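## Task

Carry the sticky-note block from the desk and set it on top of the low shelf, then release it and pull the robot away. The robot must not topple or end up leaning, and the block must rest on the shelf without the robot holding it.

## Robot and tools

ROBOT. A wheeled cart with a pan/tilt head camera and two arms, left_arm and right_arm, each with a wrist camera. The cart is 0.53 m wide and spans x = -0.35 to 0.07 m in the base frame. It can drive straight and turn in place but cannot move sideways. Each arm's pan axis sits at x = -0.060, y = +0.155 (left) or -0.155 m (right); the shoulder is 0.03 m out from that axis and 0.89 m high. Links: upper arm 0.116, forearm 0.135, hand 0.162 m. A fixed-jaw tip reaches about 0.44 m from its pan axis at most, and no lower than 0.55 m above the floor.

FRAMES. Base frame: origin on the floor between the drive wheels, x forward, y left, z up. left_hand and right_hand are the fixed-jaw tips in this frame; a held object sits beside the tip, on the swinging-jaw side. Hand axes: z along the fingers, y from swinging jaw to fixed jaw. Odometry frame is the base frame at scene start; base_odometry counts wheel turns only, so slip shows up as travel. Heading is in radians, left positive, -3.142 to 3.142.

TOOLS.
execute_actions: arguments "actions" (a list with one action, or empty to just read state and images) and optional "cameras" (head_camera, left_wrist_camera, right_wrist_camera, or all; omitted/null means all, [] means none). An action may contain "base", "joints" or both, started together. "base" holds exactly one command: {"translate_m": d}, a relative straight drive in metres, forward positive, range -1.4 to 1.4; or {"rotate_rad": d}, a relative turn in place in radians, counter-clockwise (left) positive, range -3.2 to 3.2. A base offset is measured from the base position in the latest state report. "joints" is one flat dictionary keyed by joint name covering both arms and the head, each value an absolute target in radians. Ranges (done tolerance in brackets): head_pan_rad -3.2 to 3.2 (0.02), 0 forward, positive left; head_tilt_rad -0.76 to 1.45 (0.02), 0 level, positive down. Per arm, with prefix left_arm_ or right_arm_: shoulder_pan_rad -1.919 to 1.919 (0.02); shoulder_lift_rad -1.745 to 1.745 (0.1); elbow_flex_rad -1.69 to 1.58 (0.07); wrist_flex_rad -1.658 to 1.658 (0.03); wrist_roll_rad -2.743 to 2.841 (0.02); gripper_rad 0 to 1.919 (0.03). Unknown keys or out-of-range numbers make the whole call rejected with no motion. Joints left out may still be driving toward earlier targets. If a result reports a stop, later motion calls in that same reply are skipped.
wait: "seconds" 0 to 10; commands nothing and returns state and images.
zoom_image: "camera" and "region" [x0, y0, x1, y1] in pixels of that camera's most recent full image (origin top-left, at most 504x504).
finished_scene: "scene" (integer 1 or 2) ends the current scene after the last command has been held; irreversible; the result says whether the goal was met and gives the next task. The goal must hold at that moment.

JOINT MEANINGS. Pan: at 0 the left arm points left, the right arm right; positive is clockwise from above; forward is +1.571 (left) and -1.571 (right). Bend: with lift, elbow and wrist flex at 0 the upper arm is up, tilted 0.24 rad outward, forearm and fingers level; positive bends downward; the sum of the three is the finger angle below horizontal (1.571 = straight down, which needs the forearm no more than 0.08 rad above level). Roll: -1.522 puts the jaws closing across the arm plane with the fixed jaw on the left looking outward; 1.619 puts it on the right; 0.049 closes in the plane, fixed jaw below (level fingers) or toward the pan axis (fingers down). With level fingers over furniture use the fixed-jaw-left roll, since the hand body then sticks up about 0.08 m instead of down. Gripper opening between tips: 0 -> 0.003 m, 0.3 -> 0.026, 0.6 -> 0.049, 1 -> 0.076, 1.919 -> 0.106. Squeeze by targeting below the contact angle, up to 0.2 rad below; going further adds nothing and may trip the jaw. A holding jaw reads off_target; done means empty or very light grip.

STOW. Left: pan -1.75, lift 0.05, elbow 1.35, wrist_flex -1.55, roll -1.52; right identical except pan 1.75. Stow in two calls (wrist flex and roll first, then the rest), away from loose objects. Leaving stow, do not move the wrist first. A stowed turn needs a clear 0.44 m radius circle; near a desk, turning or reversing can snag the cart's rear and tip it.

RESULTS. base_status and joint_status give each motion's outcome: done (base done means wheels turned the commanded amount, slip possible); off_target (resting away from target, maybe still pushing: load sag, obstruction or tripped motor); time_out (holds where stopped); not_followed with "joint command not followed" and a cause line when a self-collision check blocked an arm's targets (gripper still obeyed; blocked targets may be retried each action until replaced). contact_stop never occurs. on_its_own lists uncommanded changes. joint_positions and a Motor temperatures line (per arm, joints in joint_positions order) are included. MOTOR HOT warns from 55 °C; at 70 °C an OVER-TEMPERATURE FAULT stops that arm and hot joints go limp, reported as limit_stop_at_motor_heat; resend targets afterwards.

CAUTIONS. Loaded or extended joints sag toward gravity; add the observed sag to the next target. Hand positions can be off by a few cm. A joint stuck over about 0.30 rad from target for about 2 s trips (the simulation keeps running while you think); a tripped motor has 20 % torque and may drop loads. Reset: once the reading settles, target 0.2 rad from it on the side away from the tripping target (or 0.04 past the range end; a jaw uses the end). To stop a blocked joint pushing, set its target to its reading. Payload per hand: about 0.4 kg at full reach, 0.7 kg within 0.28 m of the pan axis; two hands close in about 1 kg. Avoid pulling on things in front (tipping), arm-on-arm impacts or pressing, drops, slams and hard pushes. Loose objects may occasionally be nudged by outside disturbances.

Each tool is called after "Request:" by a JSON object that holds its "fn" and its "kwargs".

## Session

Request:
{"fn": "execute_actions", "kwargs": {"actions": []}}

Scene clock: 0.00 s.
Motor temperatures (°C, as the motors report them): left_arm=[25 26 27 27 27] | right_arm=[25 26 25 27 27]
base_odometry: x=+0.000 y=+0.000 heading=+0.000 (m, m, rad; odometry frame)
base_status: not commanded
joint_positions: head_pan_rad=+0.034 head_tilt_rad=-0.017 left_arm_shoulder_pan_rad=-1.738 left_arm_shoulder_lift_rad=+0.019 left_arm_elbow_flex_rad=+1.412 left_arm_wrist_flex_rad=-1.494 left_arm_wrist_roll_rad=-1.541 left_arm_gripper_rad=+1.920 right_arm_shoulder_pan_rad=+1.735 right_arm_shoulder_lift_rad=+0.065 right_arm_elbow_flex_rad=+1.364 right_arm_wrist_flex_rad=-1.577 right_arm_wrist_roll_rad=-1.545 right_arm_gripper_rad=+1.920
joint_status: not commanded
left_hand: x=-0.3001 y=+0.1067 z=+0.8834 quat_wxyz=(-0.068, -0.682, -0.051, +0.726) (m; base frame)
right_hand: x=-0.3066 y=-0.1220 z=+0.8952 quat_wxyz=(-0.053, +0.650, -0.061, -0.755) (m; base frame)
pictures: head_camera, left_wrist_camera, right_wrist_camera
Images, in order (width x height): head_camera 644x476, left_wrist_camera 644x476, right_wrist_camera 644x476.

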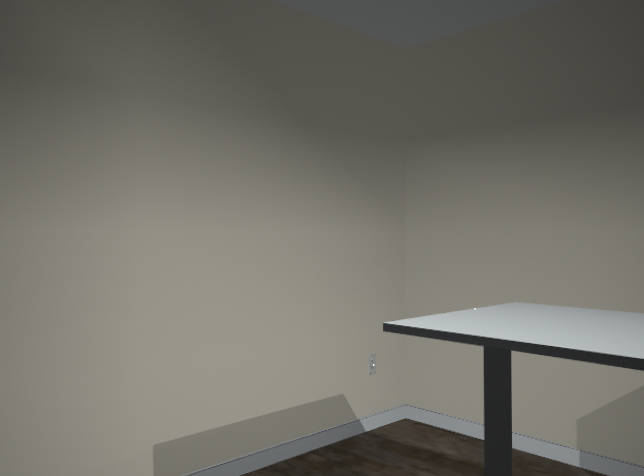

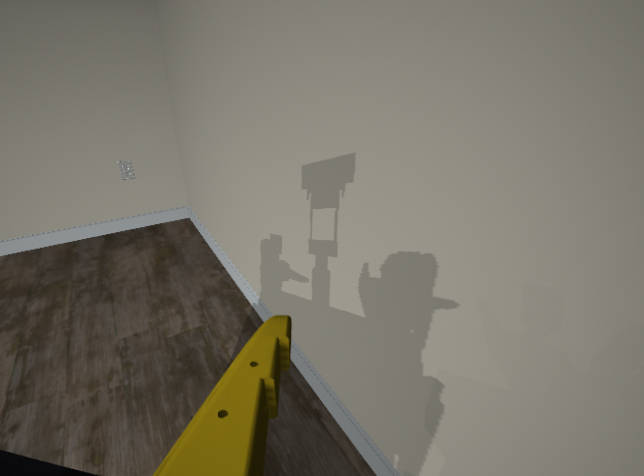

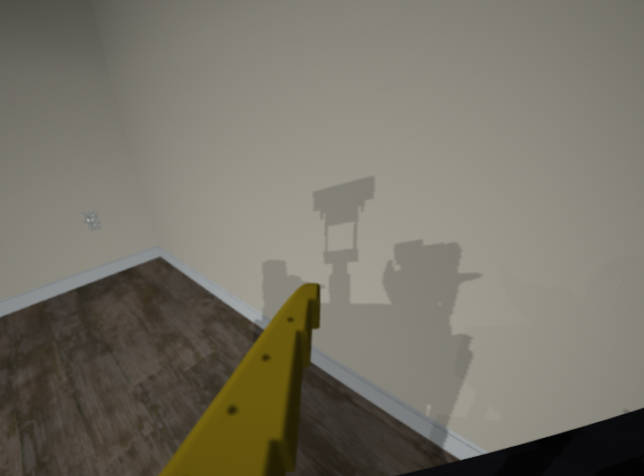

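Request:
{"fn": "execute_actions", "kwargs": {"actions": [{"joints":{"head_pan_rad":-0.8,"head_tilt_rad":0.35}}], "cameras": ["head_camera"]}}

Request:
{"fn": "execute_actions", "kwargs": {"actions": [{"joints":{"head_pan_rad":-1.7,"head_tilt_rad":0.35}}], "cameras": ["head_camera"]}}

Request:
{"fn": "execute_actions", "kwargs": {"actions": [{"joints":{"head_pan_rad":-2.6,"head_tilt_rad":0.35}}], "cameras": ["head_camera"]}}

Scene clock: 5.80 s.
Motor temperatures (°C, as the motors report them): left_arm=[25 26 27 27 27] | right_arm=[25 26 25 27 27]
base_odometry: x=+0.000 y=+0.000 heading=+0.000 (m, m, rad; odometry frame)
base_status: not commanded
joint_positions: head_pan_rad=-0.790 head_tilt_rad=+0.343 left_arm_shoulder_pan_rad=-1.738 left_arm_shoulder_lift_rad=+0.019 left_arm_elbow_flex_rad=+1.412 left_arm_wrist_flex_rad=-1.494 left_arm_wrist_roll_rad=-1.541 left_arm_gripper_rad=+1.920 right_arm_shoulder_pan_rad=+1.735 right_arm_shoulder_lift_rad=+0.065 right_arm_elbow_flex_rad=+1.364 right_arm_wrist_flex_rad=-1.577 right_arm_wrist_roll_rad=-1.545 right_arm_gripper_rad=+1.920
joint_status: all done
left_hand: x=-0.3001 y=+0.1067 z=+0.8834 quat_wxyz=(-0.068, -0.682, -0.051, +0.726) (m; base frame)
right_hand: x=-0.3066 y=-0.1220 z=+0.8952 quat_wxyz=(-0.053, +0.650, -0.061, -0.755) (m; base frame)
pictures: head_camera
Images, in order (width x height): head_camera 644x476.

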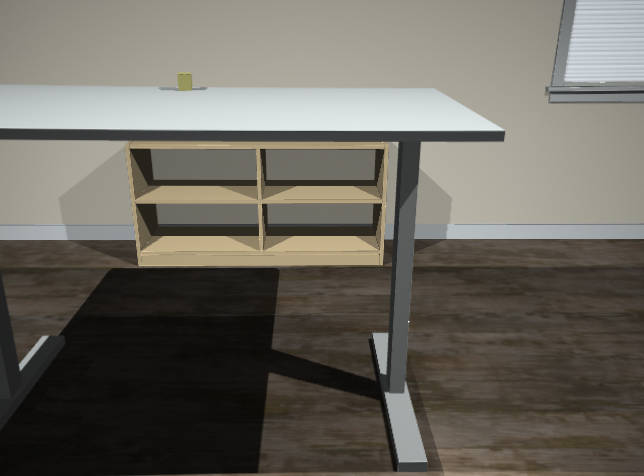

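Scene clock: 7.20 s.
Motor temperatures (°C, as the motors report them): left_arm=[25 26 27 27 27] | right_arm=[25 26 25 27 27]
base_odometry: x=+0.000 y=+0.000 heading=+0.000 (m, m, rad; odometry frame)
base_status: not commanded
joint_positions: head_pan_rad=-1.690 head_tilt_rad=+0.343 left_arm_shoulder_pan_rad=-1.738 left_arm_shoulder_lift_rad=+0.019 left_arm_elbow_flex_rad=+1.412 left_arm_wrist_flex_rad=-1.494 left_arm_wrist_roll_rad=-1.541 left_arm_gripper_rad=+1.920 right_arm_shoulder_pan_rad=+1.735 right_arm_shoulder_lift_rad=+0.065 right_arm_elbow_flex_rad=+1.364 right_arm_wrist_flex_rad=-1.577 right_arm_wrist_roll_rad=-1.545 right_arm_gripper_rad=+1.920
joint_status: all done
left_hand: x=-0.3001 y=+0.1067 z=+0.8834 quat_wxyz=(-0.068, -0.682, -0.051, +0.726) (m; base frame)
right_hand: x=-0.3066 y=-0.1220 z=+0.8952 quat_wxyz=(-0.053, +0.650, -0.061, -0.755) (m; base frame)
pictures: head_camera
Images, in order (width x height): head_camera 644x476.

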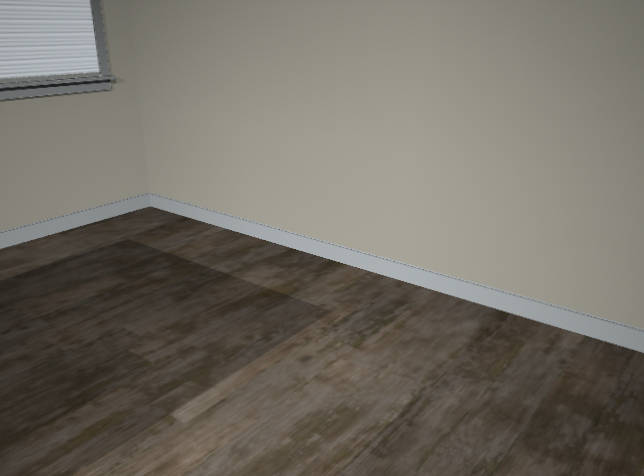

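Scene clock: 8.60 s.
Motor temperatures (°C, as the motors report them): left_arm=[25 26 27 27 27] | right_arm=[25 26 25 27 27]
base_odometry: x=+0.000 y=+0.000 heading=+0.000 (m, m, rad; odometry frame)
base_status: not commanded
joint_positions: head_pan_rad=-2.590 head_tilt_rad=+0.343 left_arm_shoulder_pan_rad=-1.738 left_arm_shoulder_lift_rad=+0.019 left_arm_elbow_flex_rad=+1.412 left_arm_wrist_flex_rad=-1.494 left_arm_wrist_roll_rad=-1.541 left_arm_gripper_rad=+1.920 right_arm_shoulder_pan_rad=+1.735 right_arm_shoulder_lift_rad=+0.065 right_arm_elbow_flex_rad=+1.364 right_arm_wrist_flex_rad=-1.577 right_arm_wrist_roll_rad=-1.545 right_arm_gripper_rad=+1.920
joint_status: all done
left_hand: x=-0.3001 y=+0.1067 z=+0.8834 quat_wxyz=(-0.068, -0.682, -0.051, +0.726) (m; base frame)
right_hand: x=-0.3066 y=-0.1220 z=+0.8952 quat_wxyz=(-0.053, +0.650, -0.061, -0.755) (m; base frame)
pictures: head_camera
Images, in order (width x height): head_camera 644x476.

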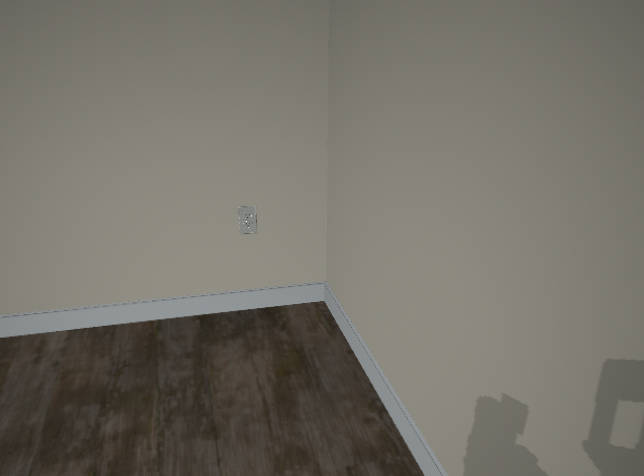

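Request:
{"fn": "execute_actions", "kwargs": {"actions": [{"base":{"rotate_rad":-1.4},"joints":{"head_pan_rad":0.5,"head_tilt_rad":0.5}}], "cameras": []}}

Request:
{"fn": "execute_actions", "kwargs": {"actions": [{"base":{"translate_m":1.4}}], "cameras": ["head_camera"]}}

Request:
{"fn": "execute_actions", "kwargs": {"actions": [{"base":{"translate_m":1.4},"joints":{"head_pan_rad":2.17,"head_tilt_rad":0.4}}], "cameras": ["head_camera"]}}

Scene clock: 19.83 s.
Motor temperatures (°C, as the motors report them): left_arm=[25 26 27 27 27] | right_arm=[25 26 25 27 27]
base_odometry: x=-0.001 y=+0.000 heading=-1.399 (m, m, rad; odometry frame)
base_status: done
joint_positions: head_pan_rad=+0.490 head_tilt_rad=+0.494 left_arm_shoulder_pan_rad=-1.738 left_arm_shoulder_lift_rad=+0.019 left_arm_elbow_flex_rad=+1.412 left_arm_wrist_flex_rad=-1.494 left_arm_wrist_roll_rad=-1.541 left_arm_gripper_rad=+1.920 right_arm_shoulder_pan_rad=+1.735 right_arm_shoulder_lift_rad=+0.065 right_arm_elbow_flex_rad=+1.364 right_arm_wrist_flex_rad=-1.577 right_arm_wrist_roll_rad=-1.545 right_arm_gripper_rad=+1.920
joint_status: all done
left_hand: x=-0.3001 y=+0.1067 z=+0.8834 quat_wxyz=(-0.068, -0.682, -0.051, +0.726) (m; base frame)
right_hand: x=-0.3066 y=-0.1220 z=+0.8952 quat_wxyz=(-0.053, +0.650, -0.061, -0.755) (m; base frame)
pictures: none
No camera images: the call's "cameras" was empty. Leave "cameras" out to get every camera's image.

Scene clock: 27.67 s.
Motor temperatures (°C, as the motors report them): left_arm=[25 26 27 27 27] | right_arm=[25 26 25 27 27]
base_odometry: x=+0.238 y=-1.380 heading=-1.397 (m, m, rad; odometry frame)
base_status: done
joint_positions: head_pan_rad=+0.490 head_tilt_rad=+0.494 left_arm_shoulder_pan_rad=-1.738 left_arm_shoulder_lift_rad=+0.019 left_arm_elbow_flex_rad=+1.412 left_arm_wrist_flex_rad=-1.494 left_arm_wrist_roll_rad=-1.541 left_arm_gripper_rad=+1.920 right_arm_shoulder_pan_rad=+1.735 right_arm_shoulder_lift_rad=+0.065 right_arm_elbow_flex_rad=+1.364 right_arm_wrist_flex_rad=-1.577 right_arm_wrist_roll_rad=-1.545 right_arm_gripper_rad=+1.920
joint_status: not commanded
left_hand: x=-0.3001 y=+0.1067 z=+0.8834 quat_wxyz=(-0.068, -0.682, -0.051, +0.726) (m; base frame)
right_hand: x=-0.3066 y=-0.1220 z=+0.8952 quat_wxyz=(-0.053, +0.650, -0.061, -0.755) (m; base frame)
pictures: head_camera
Images, in order (width x height): head_camera 644x476.

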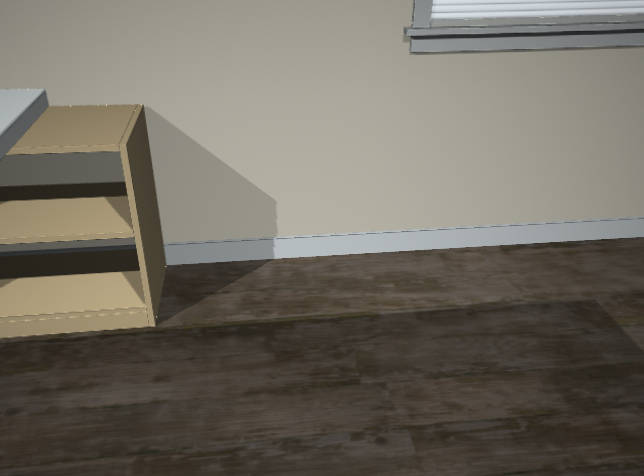

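Scene clock: 35.50 s.
Motor temperatures (°C, as the motors report them): left_arm=[25 26 27 27 27] | right_arm=[25 26 25 27 27]
base_odometry: x=+0.484 y=-2.758 heading=-1.395 (m, m, rad; odometry frame)
base_status: done
joint_positions: head_pan_rad=+2.160 head_tilt_rad=+0.413 left_arm_shoulder_pan_rad=-1.738 left_arm_shoulder_lift_rad=+0.019 left_arm_elbow_flex_rad=+1.412 left_arm_wrist_flex_rad=-1.494 left_arm_wrist_roll_rad=-1.541 left_arm_gripper_rad=+1.920 right_arm_shoulder_pan_rad=+1.735 right_arm_shoulder_lift_rad=+0.065 right_arm_elbow_flex_rad=+1.364 right_arm_wrist_flex_rad=-1.577 right_arm_wrist_roll_rad=-1.545 right_arm_gripper_rad=+1.920
joint_status: all done
left_hand: x=-0.3001 y=+0.1067 z=+0.8834 quat_wxyz=(-0.068, -0.682, -0.051, +0.726) (m; base frame)
right_hand: x=-0.3066 y=-0.1220 z=+0.8952 quat_wxyz=(-0.053, +0.650, -0.061, -0.755) (m; base frame)
pictures: head_camera
Images, in order (width x height): head_camera 644x476.

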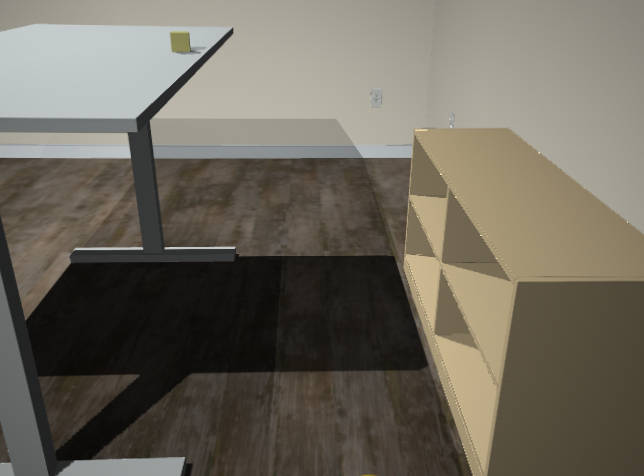

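Request:
{"fn": "execute_actions", "kwargs": {"actions": [{"base":{"rotate_rad":2.2},"joints":{"head_pan_rad":0,"left_arm_shoulder_pan_rad":1.5,"left_arm_shoulder_lift_rad":-0.6,"left_arm_elbow_flex_rad":0.3}}], "cameras": ["head_camera"]}}

Request:
{"fn": "execute_actions", "kwargs": {"actions": [{"base":{"translate_m":0.7},"joints":{"left_arm_wrist_flex_rad":0.3,"head_tilt_rad":0.6}}], "cameras": ["head_camera"]}}

Scene clock: 45.20 s.
Motor temperatures (°C, as the motors report them): left_arm=[25 26 27 27 27] | right_arm=[25 26 25 27 27]
base_odometry: x=+0.483 y=-2.758 heading=+0.804 (m, m, rad; odometry frame)
base_status: done
joint_positions: head_pan_rad=+0.010 head_tilt_rad=+0.413 left_arm_shoulder_pan_rad=+1.491 left_arm_shoulder_lift_rad=-0.578 left_arm_elbow_flex_rad=+0.327 left_arm_wrist_flex_rad=-1.494 left_arm_wrist_roll_rad=-1.541 left_arm_gripper_rad=+1.920 right_arm_shoulder_pan_rad=+1.735 right_arm_shoulder_lift_rad=+0.065 right_arm_elbow_flex_rad=+1.364 right_arm_wrist_flex_rad=-1.577 right_arm_wrist_roll_rad=-1.545 right_arm_gripper_rad=+1.920
joint_status: all done
left_hand: x=+0.0330 y=+0.1701 z=+1.2002 quat_wxyz=(+0.995, +0.003, -0.087, +0.049) (m; base frame)
right_hand: x=-0.3066 y=-0.1220 z=+0.8952 quat_wxyz=(-0.053, +0.650, -0.061, -0.755) (m; base frame)
pictures: head_camera
Images, in order (width x height): head_camera 644x476.

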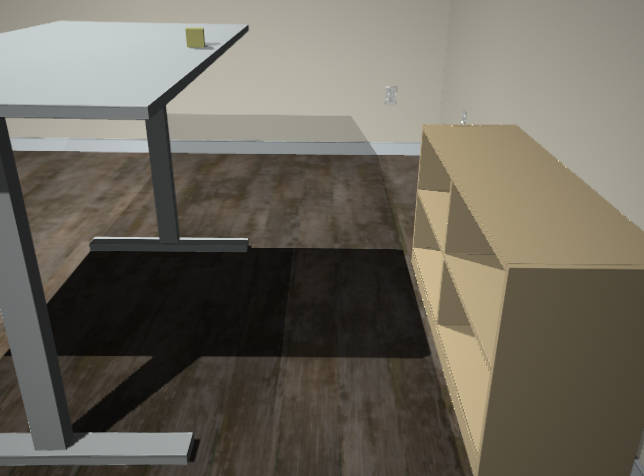

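Scene clock: 49.53 s.
Motor temperatures (°C, as the motors report them): left_arm=[25 26 27 27 27] | right_arm=[25 26 25 27 27]
base_odometry: x=+0.968 y=-2.253 heading=+0.803 (m, m, rad; odometry frame)
base_status: done
joint_positions: head_pan_rad=+0.010 head_tilt_rad=+0.594 left_arm_shoulder_pan_rad=+1.491 left_arm_shoulder_lift_rad=-0.581 left_arm_elbow_flex_rad=+0.327 left_arm_wrist_flex_rad=+0.299 left_arm_wrist_roll_rad=-1.541 left_arm_gripper_rad=+1.920 right_arm_shoulder_pan_rad=+1.735 right_arm_shoulder_lift_rad=+0.065 right_arm_elbow_flex_rad=+1.364 right_arm_wrist_flex_rad=-1.577 right_arm_wrist_roll_rad=-1.545 right_arm_gripper_rad=+1.920
joint_status: all done
left_hand: x=+0.2201 y=+0.1850 z=+1.0352 quat_wxyz=(+0.690, -0.022, +0.722, +0.034) (m; base frame)
right_hand: x=-0.3066 y=-0.1220 z=+0.8952 quat_wxyz=(-0.053, +0.650, -0.061, -0.755) (m; base frame)
pictures: head_camera
Images, in order (width x height): head_camera 644x476.

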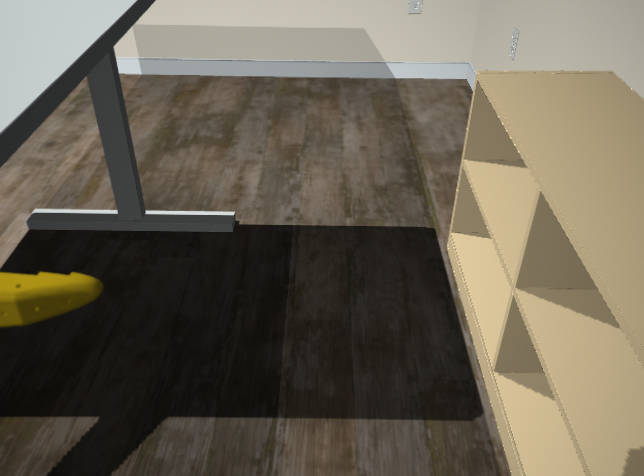

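Request:
{"fn": "execute_actions", "kwargs": {"actions": [{"base":{"rotate_rad":-0.05}}], "cameras": []}}

Request:
{"fn": "execute_actions", "kwargs": {"actions": [{"base":{"translate_m":1.15},"joints":{"head_pan_rad":1.3,"head_tilt_rad":0.5,"left_arm_shoulder_lift_rad":-1.2,"left_arm_elbow_flex_rad":0.5,"left_arm_wrist_flex_rad":0.9,"left_arm_gripper_rad":1.3}}], "cameras": ["head_camera"]}}

Scene clock: 54.60 s.
Motor temperatures (°C, as the motors report them): left_arm=[25 26 27 27 27] | right_arm=[25 26 25 27 27]
base_odometry: x=+0.969 y=-2.253 heading=+0.753 (m, m, rad; odometry frame)
base_status: done
joint_positions: head_pan_rad=+0.010 head_tilt_rad=+0.594 left_arm_shoulder_pan_rad=+1.491 left_arm_shoulder_lift_rad=-0.581 left_arm_elbow_flex_rad=+0.327 left_arm_wrist_flex_rad=+0.299 left_arm_wrist_roll_rad=-1.541 left_arm_gripper_rad=+1.920 right_arm_shoulder_pan_rad=+1.735 right_arm_shoulder_lift_rad=+0.065 right_arm_elbow_flex_rad=+1.364 right_arm_wrist_flex_rad=-1.577 right_arm_wrist_roll_rad=-1.545 right_arm_gripper_rad=+1.920
joint_status: not commanded
left_hand: x=+0.2201 y=+0.1850 z=+1.0352 quat_wxyz=(+0.690, -0.022, +0.722, +0.034) (m; base frame)
right_hand: x=-0.3066 y=-0.1220 z=+0.8952 quat_wxyz=(-0.053, +0.650, -0.061, -0.755) (m; base frame)
pictures: none
No camera images: the call's "cameras" was empty. Leave "cameras" out to get every camera's image.

Scene clock: 61.20 s.
Motor temperatures (°C, as the motors report them): left_arm=[25 26 27 27 27] | right_arm=[25 26 25 27 27]
base_odometry: x=+1.809 y=-1.467 heading=+0.753 (m, m, rad; odometry frame)
base_status: done
joint_positions: head_pan_rad=+1.290 head_tilt_rad=+0.514 left_arm_shoulder_pan_rad=+1.491 left_arm_shoulder_lift_rad=-1.184 left_arm_elbow_flex_rad=+0.505 left_arm_wrist_flex_rad=+0.899 left_arm_wrist_roll_rad=-1.541 left_arm_gripper_rad=+1.308 right_arm_shoulder_pan_rad=+1.735 right_arm_shoulder_lift_rad=+0.065 right_arm_elbow_flex_rad=+1.364 right_arm_wrist_flex_rad=-1.577 right_arm_wrist_roll_rad=-1.545 right_arm_gripper_rad=+1.920
joint_status: all done
left_hand: x=+0.1338 y=+0.1782 z=+1.0161 quat_wxyz=(+0.625, -0.024, +0.780, +0.031) (m; base frame)
right_hand: x=-0.3066 y=-0.1220 z=+0.8952 quat_wxyz=(-0.053, +0.650, -0.061, -0.755) (m; base frame)
pictures: head_camera
Images, in order (width x height): head_camera 644x476.

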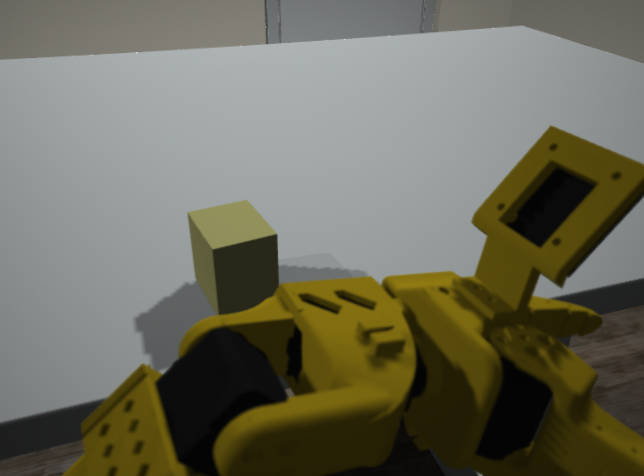

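Request:
{"fn": "execute_actions", "kwargs": {"actions": [{"joints":{"left_arm_shoulder_pan_rad":0,"head_pan_rad":1.5,"left_arm_wrist_flex_rad":0.7,"left_arm_shoulder_lift_rad":-1.4,"left_arm_elbow_flex_rad":0.7}}], "cameras": ["head_camera","left_wrist_camera"]}}

Scene clock: 69.73 s.
Motor temperatures (°C, as the motors report them): left_arm=[25 26 27 27 27] | right_arm=[25 26 25 27 27]
base_odometry: x=+1.809 y=-1.467 heading=+0.753 (m, m, rad; odometry frame)
base_status: not commanded
joint_positions: head_pan_rad=+1.490 head_tilt_rad=+0.514 left_arm_shoulder_pan_rad=+0.010 left_arm_shoulder_lift_rad=-1.388 left_arm_elbow_flex_rad=+0.703 left_arm_wrist_flex_rad=+0.714 left_arm_wrist_roll_rad=-1.541 left_arm_gripper_rad=+1.308 right_arm_shoulder_pan_rad=+1.735 right_arm_shoulder_lift_rad=+0.065 right_arm_elbow_flex_rad=+1.364 right_arm_wrist_flex_rad=-1.577 right_arm_wrist_roll_rad=-1.545 right_arm_gripper_rad=+1.920
joint_status: all done
left_hand: x=-0.0659 y=+0.3415 z=+1.0266 quat_wxyz=(+0.490, -0.500, +0.514, +0.495) (m; base frame)
right_hand: x=-0.3066 y=-0.1220 z=+0.8952 quat_wxyz=(-0.053, +0.650, -0.061, -0.755) (m; base frame)
pictures: head_camera, left_wrist_camera
Images, in order (width x height): head_camera 644x476, left_wrist_camera 644x476.

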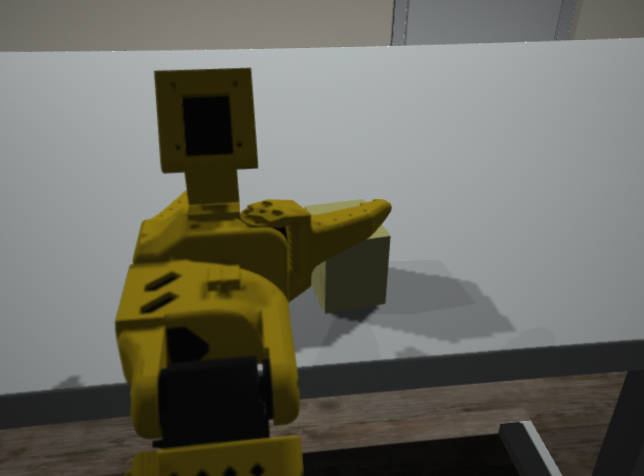

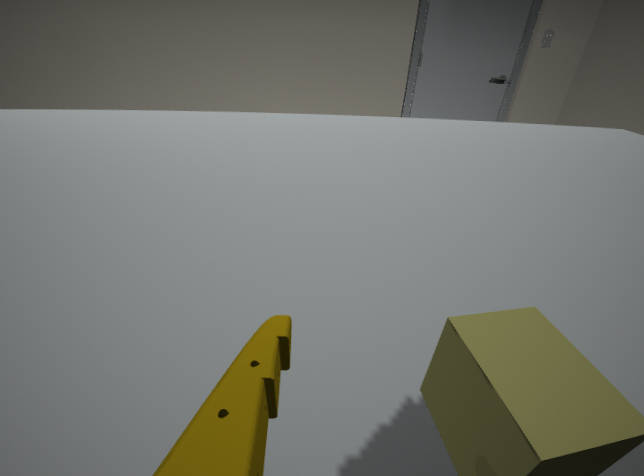

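Request:
{"fn": "execute_actions", "kwargs": {"actions": [{"base":{"translate_m":0.11},"joints":{"left_arm_shoulder_pan_rad":-0.25,"head_pan_rad":1.8,"left_arm_shoulder_lift_rad":-0.9,"left_arm_elbow_flex_rad":0.3,"left_arm_wrist_flex_rad":0.95}}], "cameras": ["head_camera","left_wrist_camera"]}}

Scene clock: 75.57 s.
Motor temperatures (°C, as the motors report them): left_arm=[25 26 27 27 27] | right_arm=[25 26 25 27 27]
base_odometry: x=+1.889 y=-1.392 heading=+0.754 (m, m, rad; odometry frame)
base_status: done
joint_positions: head_pan_rad=+1.790 head_tilt_rad=+0.514 left_arm_shoulder_pan_rad=-0.240 left_arm_shoulder_lift_rad=-0.905 left_arm_elbow_flex_rad=+0.335 left_arm_wrist_flex_rad=+0.949 left_arm_wrist_roll_rad=-1.541 left_arm_gripper_rad=+1.308 right_arm_shoulder_pan_rad=+1.735 right_arm_shoulder_lift_rad=+0.065 right_arm_elbow_flex_rad=+1.364 right_arm_wrist_flex_rad=-1.577 right_arm_wrist_roll_rad=-1.545 right_arm_gripper_rad=+1.920
joint_status: all done
left_hand: x=-0.1197 y=+0.3659 z=+1.0033 quat_wxyz=(+0.342, -0.646, +0.517, +0.445) (m; base frame)
right_hand: x=-0.3066 y=-0.1220 z=+0.8952 quat_wxyz=(-0.053, +0.650, -0.061, -0.755) (m; base frame)
pictures: head_camera, left_wrist_camera
Images, in order (width x height): head_camera 644x476, left_wrist_camera 644x476.

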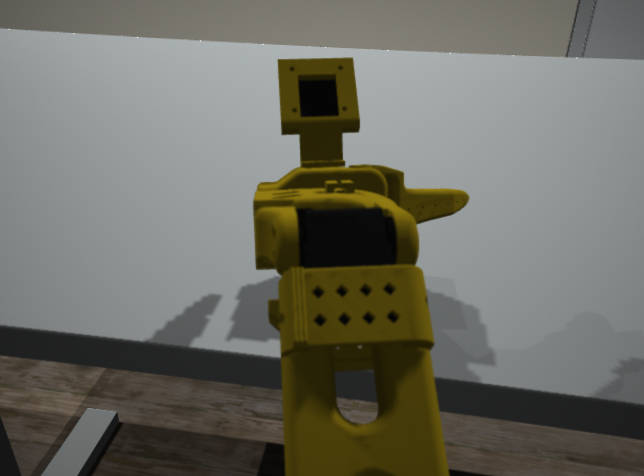

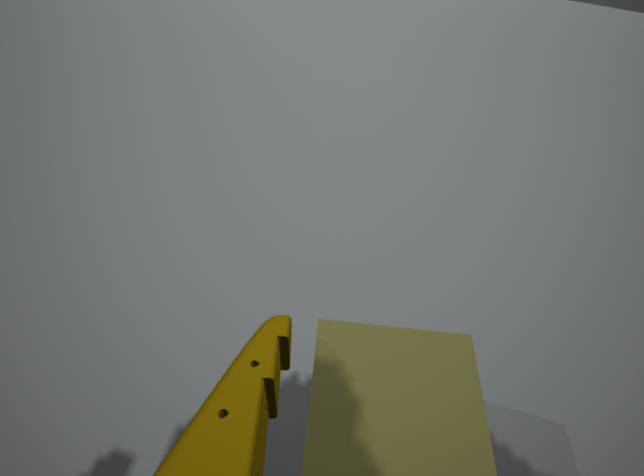

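Request:
{"fn": "execute_actions", "kwargs": {"actions": [{"joints":{"left_arm_shoulder_pan_rad":-0.3,"left_arm_shoulder_lift_rad":-0.3,"left_arm_elbow_flex_rad":-0.35,"left_arm_wrist_flex_rad":1.55}}], "cameras": ["head_camera","left_wrist_camera"]}}

Scene clock: 81.90 s.
Motor temperatures (°C, as the motors report them): left_arm=[25 26 27 27 27] | right_arm=[25 26 25 27 27]
base_odometry: x=+1.889 y=-1.392 heading=+0.754 (m, m, rad; odometry frame)
base_status: not commanded
joint_positions: head_pan_rad=+1.790 head_tilt_rad=+0.514 left_arm_shoulder_pan_rad=-0.291 left_arm_shoulder_lift_rad=-0.302 left_arm_elbow_flex_rad=-0.323 left_arm_wrist_flex_rad=+1.547 left_arm_wrist_roll_rad=-1.541 left_arm_gripper_rad=+1.308 right_arm_shoulder_pan_rad=+1.735 right_arm_shoulder_lift_rad=+0.065 right_arm_elbow_flex_rad=+1.364 right_arm_wrist_flex_rad=-1.577 right_arm_wrist_roll_rad=-1.545 right_arm_gripper_rad=+1.920
joint_status: all done
left_hand: x=-0.1325 y=+0.3701 z=+0.9650 quat_wxyz=(+0.188, -0.755, +0.573, +0.257) (m; base frame)
right_hand: x=-0.3066 y=-0.1220 z=+0.8952 quat_wxyz=(-0.053, +0.650, -0.061, -0.755) (m; base frame)
pictures: head_camera, left_wrist_camera
Images, in order (width x height): head_camera 644x476, left_wrist_camera 644x476.

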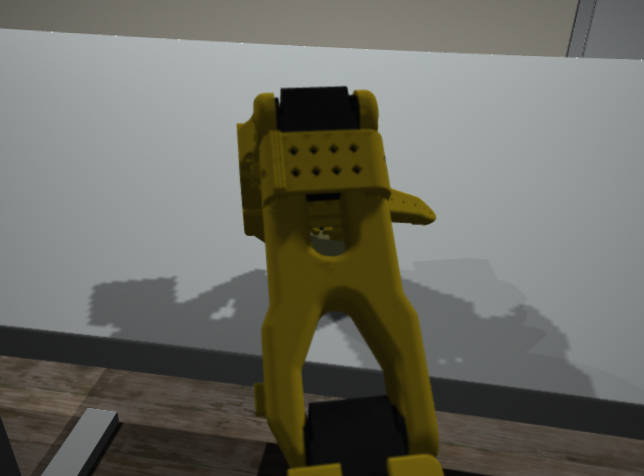

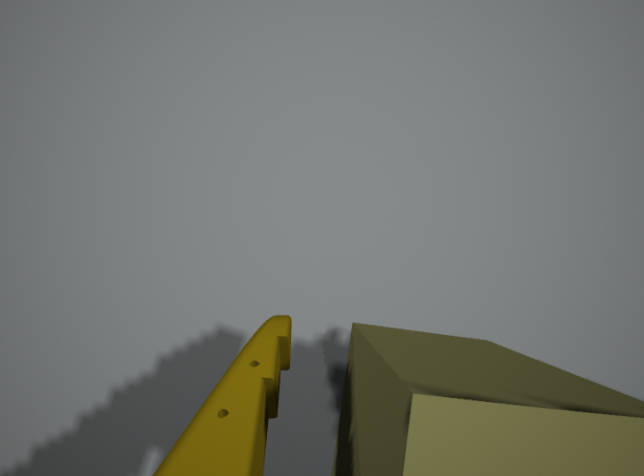

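Request:
{"fn": "execute_actions", "kwargs": {"actions": [{"joints":{"left_arm_shoulder_pan_rad":-0.24,"left_arm_shoulder_lift_rad":-0.5,"left_arm_elbow_flex_rad":-0.15,"left_arm_wrist_flex_rad":1.62}}], "cameras": ["left_wrist_camera"]}}

Request:
{"fn": "execute_actions", "kwargs": {"actions": [{"joints":{"left_arm_gripper_rad":0.45}}], "cameras": ["head_camera","left_wrist_camera"]}}

Scene clock: 88.23 s.
Motor temperatures (°C, as the motors report them): left_arm=[25 26 27 27 27] | right_arm=[25 26 25 27 27]
base_odometry: x=+1.889 y=-1.392 heading=+0.754 (m, m, rad; odometry frame)
base_status: not commanded
joint_positions: head_pan_rad=+1.790 head_tilt_rad=+0.514 left_arm_shoulder_pan_rad=-0.248 left_arm_shoulder_lift_rad=-0.475 left_arm_elbow_flex_rad=-0.150 left_arm_wrist_flex_rad=+1.616 left_arm_wrist_roll_rad=-1.541 left_arm_gripper_rad=+1.308 right_arm_shoulder_pan_rad=+1.735 right_arm_shoulder_lift_rad=+0.065 right_arm_elbow_flex_rad=+1.364 right_arm_wrist_flex_rad=-1.577 right_arm_wrist_roll_rad=-1.545 right_arm_gripper_rad=+1.920
joint_status: all done
left_hand: x=-0.1161 y=+0.3450 z=+0.9557 quat_wxyz=(+0.173, -0.751, +0.596, +0.227) (m; base frame)
right_hand: x=-0.3066 y=-0.1220 z=+0.8952 quat_wxyz=(-0.053, +0.650, -0.061, -0.755) (m; base frame)
pictures: left_wrist_camera
Images, in order (width x height): left_wrist_camera 644x476.

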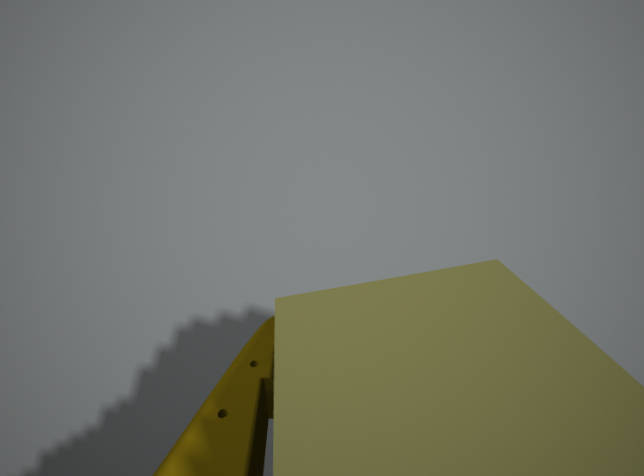

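Scene clock: 89.20 s.
Motor temperatures (°C, as the motors report them): left_arm=[25 26 27 27 27] | right_arm=[25 26 25 27 27]
base_odometry: x=+1.889 y=-1.392 heading=+0.754 (m, m, rad; odometry frame)
base_status: not commanded
joint_positions: head_pan_rad=+1.790 head_tilt_rad=+0.514 left_arm_shoulder_pan_rad=-0.245 left_arm_shoulder_lift_rad=-0.489 left_arm_elbow_flex_rad=-0.150 left_arm_wrist_flex_rad=+1.616 left_arm_wrist_roll_rad=-1.541 left_arm_gripper_rad=+1.018 right_arm_shoulder_pan_rad=+1.735 right_arm_shoulder_lift_rad=+0.065 right_arm_elbow_flex_rad=+1.364 right_arm_wrist_flex_rad=-1.577 right_arm_wrist_roll_rad=-1.545 right_arm_gripper_rad=+1.920
joint_status: left_arm_gripper_rad off_target (ended at +1.018, target +0.450)
left_hand: x=-0.1153 y=+0.3443 z=+0.9581 quat_wxyz=(+0.178, -0.748, +0.596, +0.232) (m; base frame)
right_hand: x=-0.3066 y=-0.1220 z=+0.8952 quat_wxyz=(-0.053, +0.650, -0.061, -0.755) (m; base frame)
pictures: head_camera, left_wrist_camera
Images, in order (width x height): head_camera 644x476, left_wrist_camera 644x476.

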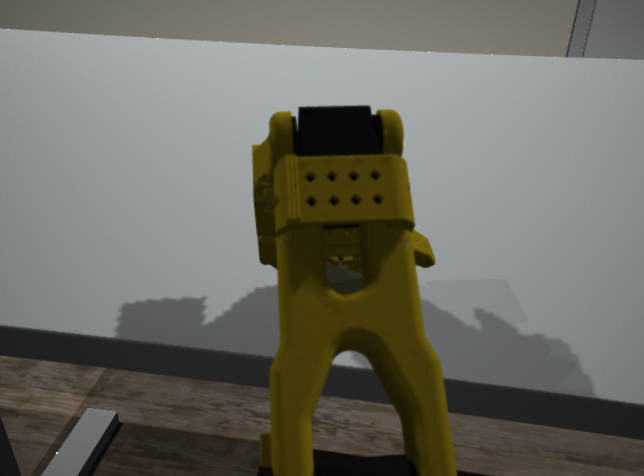

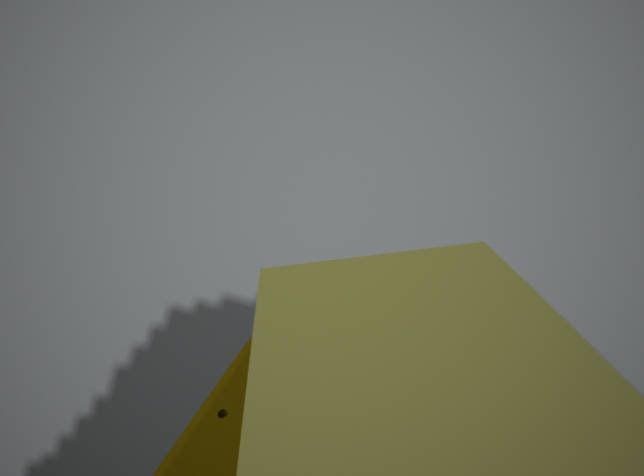

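Request:
{"fn": "execute_actions", "kwargs": {"actions": [{"joints":{"left_arm_gripper_rad":1.25,"left_arm_shoulder_lift_rad":-0.68,"left_arm_elbow_flex_rad":-0.06,"left_arm_wrist_flex_rad":1.65,"left_arm_wrist_roll_rad":-1.4,"left_arm_shoulder_pan_rad":-0.28}}], "cameras": ["left_wrist_camera"]}}

Request:
{"fn": "execute_actions", "kwargs": {"actions": [{"joints":{"left_arm_gripper_rad":0.65}}], "cameras": ["left_wrist_camera"]}}

Scene clock: 95.03 s.
Motor temperatures (°C, as the motors report them): left_arm=[25 26 27 27 27] | right_arm=[25 26 25 27 27]
base_odometry: x=+1.889 y=-1.392 heading=+0.754 (m, m, rad; odometry frame)
base_status: not commanded
joint_positions: head_pan_rad=+1.790 head_tilt_rad=+0.514 left_arm_shoulder_pan_rad=-0.273 left_arm_shoulder_lift_rad=-0.655 left_arm_elbow_flex_rad=-0.053 left_arm_wrist_flex_rad=+1.649 left_arm_wrist_roll_rad=-1.408 left_arm_gripper_rad=+1.240 right_arm_shoulder_pan_rad=+1.735 right_arm_shoulder_lift_rad=+0.065 right_arm_elbow_flex_rad=+1.364 right_arm_wrist_flex_rad=-1.577 right_arm_wrist_roll_rad=-1.545 right_arm_gripper_rad=+1.920
joint_status: all done
left_hand: x=-0.1150 y=+0.3232 z=+0.9617 quat_wxyz=(+0.201, -0.789, +0.530, +0.236) (m; base frame)
right_hand: x=-0.3066 y=-0.1220 z=+0.8952 quat_wxyz=(-0.053, +0.650, -0.061, -0.755) (m; base frame)
pictures: left_wrist_camera
Images, in order (width x height): left_wrist_camera 644x476.

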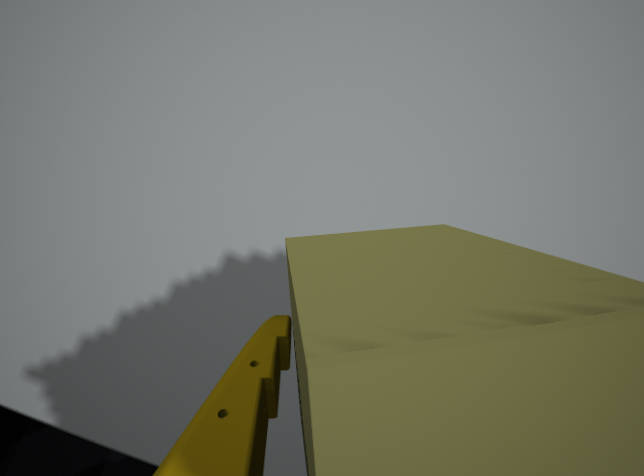

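Scene clock: 96.00 s.
Motor temperatures (°C, as the motors report them): left_arm=[25 26 27 27 27] | right_arm=[25 26 25 27 27]
base_odometry: x=+1.889 y=-1.392 heading=+0.754 (m, m, rad; odometry frame)
base_status: not commanded
joint_positions: head_pan_rad=+1.790 head_tilt_rad=+0.514 left_arm_shoulder_pan_rad=-0.273 left_arm_shoulder_lift_rad=-0.673 left_arm_elbow_flex_rad=-0.053 left_arm_wrist_flex_rad=+1.649 left_arm_wrist_roll_rad=-1.408 left_arm_gripper_rad=+0.671 right_arm_shoulder_pan_rad=+1.735 right_arm_shoulder_lift_rad=+0.065 right_arm_elbow_flex_rad=+1.364 right_arm_wrist_flex_rad=-1.577 right_arm_wrist_roll_rad=-1.545 right_arm_gripper_rad=+1.920
joint_status: all done
left_hand: x=-0.1146 y=+0.3220 z=+0.9644 quat_wxyz=(+0.207, -0.787, +0.529, +0.242) (m; base frame)
right_hand: x=-0.3066 y=-0.1220 z=+0.8952 quat_wxyz=(-0.053, +0.650, -0.061, -0.755) (m; base frame)
pictures: left_wrist_camera
Images, in order (width x height): left_wrist_camera 644x476.

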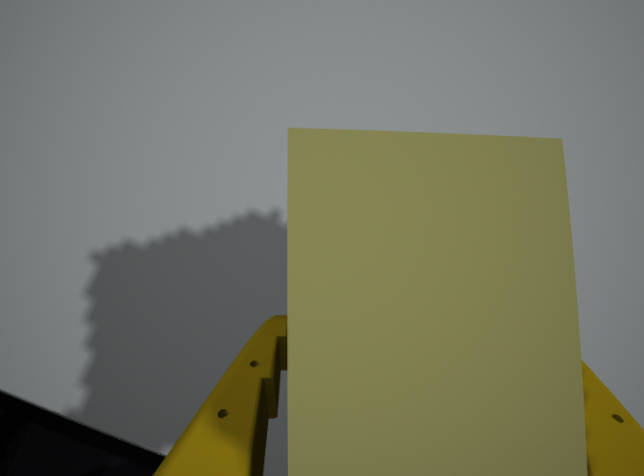

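Aligned now.

Request:
{"fn": "execute_actions", "kwargs": {"actions": [{"joints":{"left_arm_gripper_rad":0.47}}], "cameras": []}}

Request:
{"fn": "execute_actions", "kwargs": {"actions": [{"joints":{"left_arm_elbow_flex_rad":-0.4}}], "cameras": ["left_wrist_camera"]}}

Request:
{"fn": "execute_actions", "kwargs": {"actions": [{"base":{"translate_m":-1.4},"joints":{"left_arm_shoulder_pan_rad":1.57,"head_pan_rad":0,"head_tilt_rad":0.7}}], "cameras": ["head_camera","left_wrist_camera"]}}

Scene clock: 107.43 s.
Motor temperatures (°C, as the motors report them): left_arm=[25 26 27 27 27] | right_arm=[25 26 25 27 27]
base_odometry: x=+1.889 y=-1.392 heading=+0.754 (m, m, rad; odometry frame)
base_status: not commanded
joint_positions: head_pan_rad=+1.790 head_tilt_rad=+0.514 left_arm_shoulder_pan_rad=-0.277 left_arm_shoulder_lift_rad=-0.686 left_arm_elbow_flex_rad=-0.066 left_arm_wrist_flex_rad=+1.649 left_arm_wrist_roll_rad=-1.408 left_arm_gripper_rad=+0.568 right_arm_shoulder_pan_rad=+1.735 right_arm_shoulder_lift_rad=+0.065 right_arm_elbow_flex_rad=+1.364 right_arm_wrist_flex_rad=-1.577 right_arm_wrist_roll_rad=-1.545 right_arm_gripper_rad=+1.920
joint_status: left_arm_gripper_rad off_target (ended at +0.568, target +0.470)
left_hand: x=-0.1153 y=+0.3213 z=+0.9685 quat_wxyz=(+0.214, -0.785, +0.525, +0.252) (m; base frame)
right_hand: x=-0.3066 y=-0.1220 z=+0.8952 quat_wxyz=(-0.053, +0.650, -0.061, -0.755) (m; base frame)
pictures: none
No camera images: the call's "cameras" was empty. Leave "cameras" out to get every camera's image.

Scene clock: 108.43 s.
Motor temperatures (°C, as the motors report them): left_arm=[25 26 27 27 27] | right_arm=[25 26 25 27 27]
base_odometry: x=+1.889 y=-1.392 heading=+0.754 (m, m, rad; odometry frame)
base_status: not commanded
joint_positions: head_pan_rad=+1.790 head_tilt_rad=+0.514 left_arm_shoulder_pan_rad=-0.277 left_arm_shoulder_lift_rad=-0.679 left_arm_elbow_flex_rad=-0.363 left_arm_wrist_flex_rad=+1.650 left_arm_wrist_roll_rad=-1.408 left_arm_gripper_rad=+0.525 right_arm_shoulder_pan_rad=+1.735 right_arm_shoulder_lift_rad=+0.065 right_arm_elbow_flex_rad=+1.364 right_arm_wrist_flex_rad=-1.577 right_arm_wrist_roll_rad=-1.545 right_arm_gripper_rad=+1.920
joint_status: all done
on_its_own: left_arm_gripper_rad moved -0.043 toward your old target +0.470
left_hand: x=-0.1156 y=+0.3223 z=+1.0257 quat_wxyz=(+0.300, -0.737, +0.493, +0.353) (m; base frame)
right_hand: x=-0.3066 y=-0.1220 z=+0.8952 quat_wxyz=(-0.053, +0.650, -0.061, -0.755) (m; base frame)
pictures: left_wrist_camera
Images, in order (width x height): left_wrist_camera 644x476.

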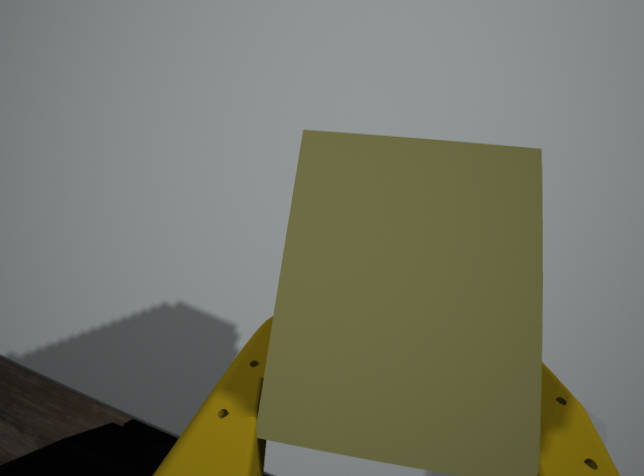

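Scene clock: 116.30 s.
Motor temperatures (°C, as the motors report them): left_arm=[25 26 27 27 27] | right_arm=[25 26 25 27 27]
base_odometry: x=+0.870 y=-2.352 heading=+0.757 (m, m, rad; odometry frame)
base_status: done
joint_positions: head_pan_rad=+0.010 head_tilt_rad=+0.694 left_arm_shoulder_pan_rad=+1.560 left_arm_shoulder_lift_rad=-0.679 left_arm_elbow_flex_rad=-0.365 left_arm_wrist_flex_rad=+1.650 left_arm_wrist_roll_rad=-1.408 left_arm_gripper_rad=+0.525 right_arm_shoulder_pan_rad=+1.735 right_arm_shoulder_lift_rad=+0.065 right_arm_elbow_flex_rad=+1.364 right_arm_wrist_flex_rad=-1.577 right_arm_wrist_roll_rad=-1.545 right_arm_gripper_rad=+1.920
joint_status: all done
left_hand: x=+0.1160 y=+0.1645 z=+1.0260 quat_wxyz=(+0.463, -0.055, +0.884, -0.024) (m; base frame)
right_hand: x=-0.3066 y=-0.1220 z=+0.8952 quat_wxyz=(-0.053, +0.650, -0.061, -0.755) (m; base frame)
pictures: head_camera, left_wrist_camera
Images, in order (width x height): head_camera 644x476, left_wrist_camera 644x476.

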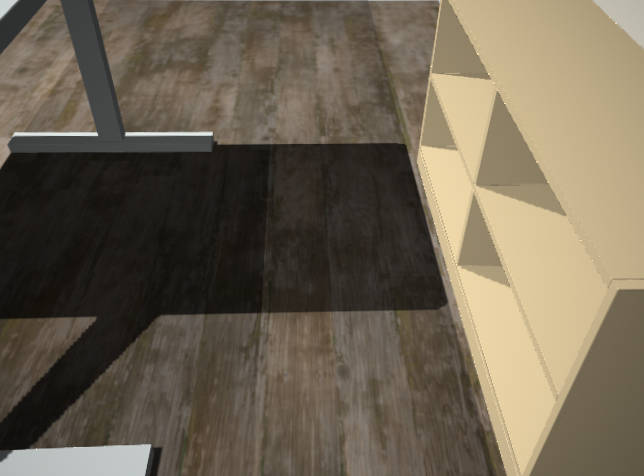

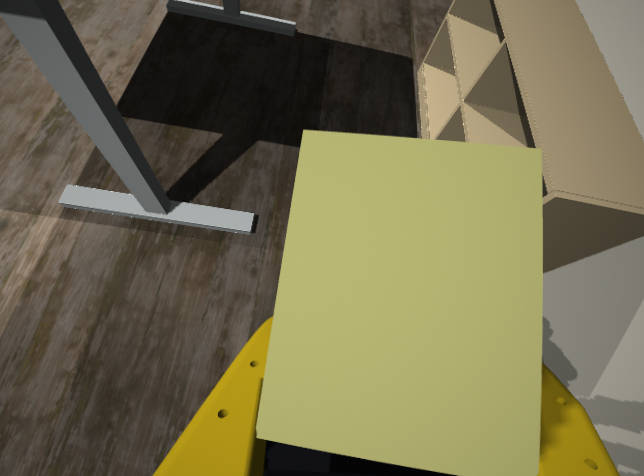

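Request:
{"fn": "execute_actions", "kwargs": {"actions": [{"base":{"rotate_rad":-0.8},"joints":{"left_arm_gripper_rad":0.36}}], "cameras": []}}

Request:
{"fn": "execute_actions", "kwargs": {"actions": [{"base":{"translate_m":0.5},"joints":{"left_arm_shoulder_lift_rad":0.8,"left_arm_elbow_flex_rad":-0.4,"left_arm_wrist_flex_rad":0.4,"head_pan_rad":0.4,"head_tilt_rad":1.0}}], "cameras": ["head_camera","left_wrist_camera"]}}

Scene clock: 123.53 s.
Motor temperatures (°C, as the motors report them): left_arm=[25 26 27 27 27] | right_arm=[25 26 25 27 27]
base_odometry: x=+0.870 y=-2.352 heading=-0.042 (m, m, rad; odometry frame)
base_status: done
joint_positions: head_pan_rad=+0.010 head_tilt_rad=+0.694 left_arm_shoulder_pan_rad=+1.560 left_arm_shoulder_lift_rad=-0.679 left_arm_elbow_flex_rad=-0.365 left_arm_wrist_flex_rad=+1.650 left_arm_wrist_roll_rad=-1.408 left_arm_gripper_rad=+0.519 right_arm_shoulder_pan_rad=+1.735 right_arm_shoulder_lift_rad=+0.065 right_arm_elbow_flex_rad=+1.364 right_arm_wrist_flex_rad=-1.577 right_arm_wrist_roll_rad=-1.545 right_arm_gripper_rad=+1.920
joint_status: left_arm_gripper_rad off_target (ended at +0.519, target +0.360)
left_hand: x=+0.1160 y=+0.1645 z=+1.0260 quat_wxyz=(+0.463, -0.055, +0.884, -0.024) (m; base frame)
right_hand: x=-0.3066 y=-0.1220 z=+0.8952 quat_wxyz=(-0.053, +0.650, -0.061, -0.755) (m; base frame)
pictures: none
No camera images: the call's "cameras" was empty. Leave "cameras" out to get every camera's image.

Scene clock: 126.87 s.
Motor temperatures (°C, as the motors report them): left_arm=[25 26 28 27 27] | right_arm=[25 26 25 27 27]
base_odometry: x=+1.369 y=-2.374 heading=-0.043 (m, m, rad; odometry frame)
base_status: done
joint_positions: head_pan_rad=+0.390 head_tilt_rad=+0.995 left_arm_shoulder_pan_rad=+1.560 left_arm_shoulder_lift_rad=+0.833 left_arm_elbow_flex_rad=-0.366 left_arm_wrist_flex_rad=+0.417 left_arm_wrist_roll_rad=-1.408 left_arm_gripper_rad=+0.519 right_arm_shoulder_pan_rad=+1.735 right_arm_shoulder_lift_rad=+0.065 right_arm_elbow_flex_rad=+1.364 right_arm_wrist_flex_rad=-1.577 right_arm_wrist_roll_rad=-1.545 right_arm_gripper_rad=+1.920
joint_status: all done
left_hand: x=+0.2962 y=+0.1663 z=+0.7681 quat_wxyz=(+0.336, -0.059, +0.940, -0.018) (m; base frame)
right_hand: x=-0.3066 y=-0.1220 z=+0.8952 quat_wxyz=(-0.053, +0.650, -0.061, -0.755) (m; base frame)
pictures: head_camera, left_wrist_camera
Images, in order (width x height): head_camera 644x476, left_wrist_camera 644x476.

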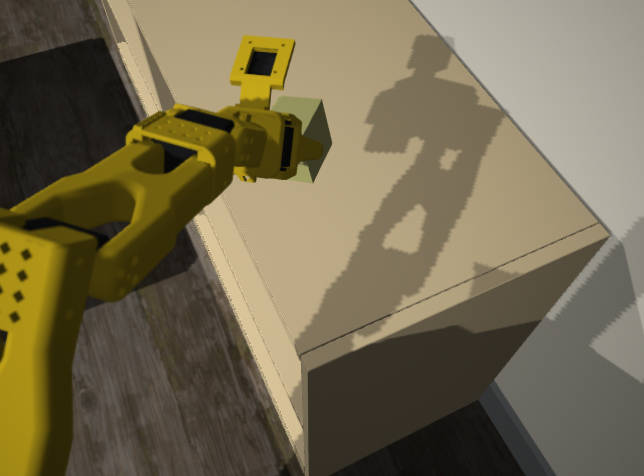

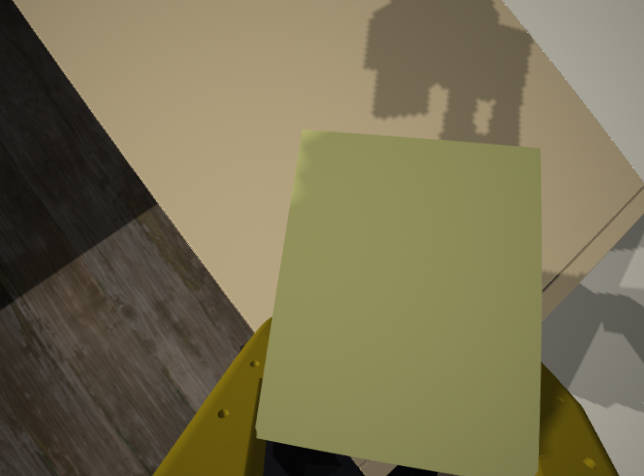

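Request:
{"fn": "execute_actions", "kwargs": {"actions": [{"base":{"translate_m":0.09},"joints":{"left_arm_shoulder_pan_rad":1.72,"left_arm_shoulder_lift_rad":1.27,"left_arm_elbow_flex_rad":-0.55,"left_arm_wrist_flex_rad":-0.05}}], "cameras": ["head_camera","left_wrist_camera"]}}

Scene clock: 133.20 s.
Motor temperatures (°C, as the motors report them): left_arm=[25 26 28 27 27] | right_arm=[25 26 25 27 27]
base_odometry: x=+1.459 y=-2.378 heading=-0.043 (m, m, rad; odometry frame)
base_status: done
joint_positions: head_pan_rad=+0.390 head_tilt_rad=+0.995 left_arm_shoulder_pan_rad=+1.714 left_arm_shoulder_lift_rad=+1.302 left_arm_elbow_flex_rad=-0.509 left_arm_wrist_flex_rad=-0.031 left_arm_wrist_roll_rad=-1.408 left_arm_gripper_rad=+0.519 right_arm_shoulder_pan_rad=+1.735 right_arm_shoulder_lift_rad=+0.065 right_arm_elbow_flex_rad=+1.364 right_arm_wrist_flex_rad=-1.577 right_arm_wrist_roll_rad=-1.545 right_arm_gripper_rad=+1.920
joint_status: all done
left_hand: x=+0.2974 y=+0.1113 z=+0.6926 quat_wxyz=(+0.390, +0.013, +0.919, -0.051) (m; base frame)
right_hand: x=-0.3066 y=-0.1220 z=+0.8952 quat_wxyz=(-0.053, +0.650, -0.061, -0.755) (m; base frame)
pictures: head_camera, left_wrist_camera
Images, in order (width x height): head_camera 644x476, left_wrist_camera 644x476.

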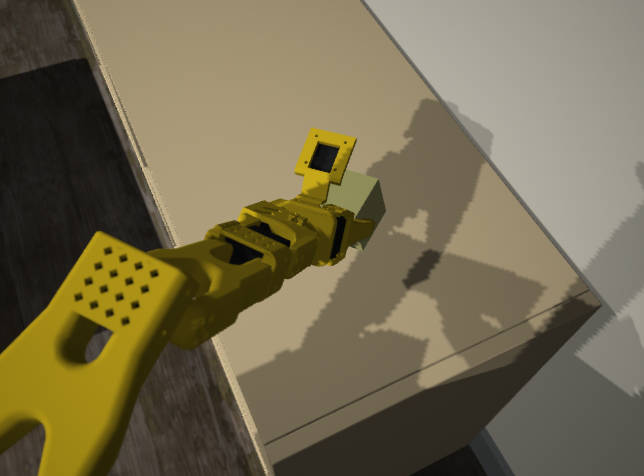

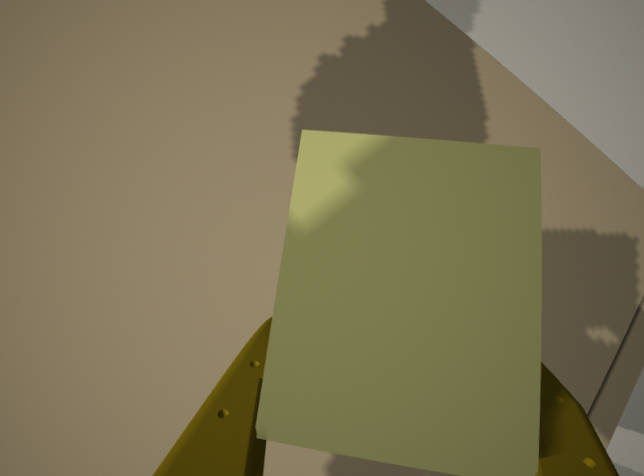

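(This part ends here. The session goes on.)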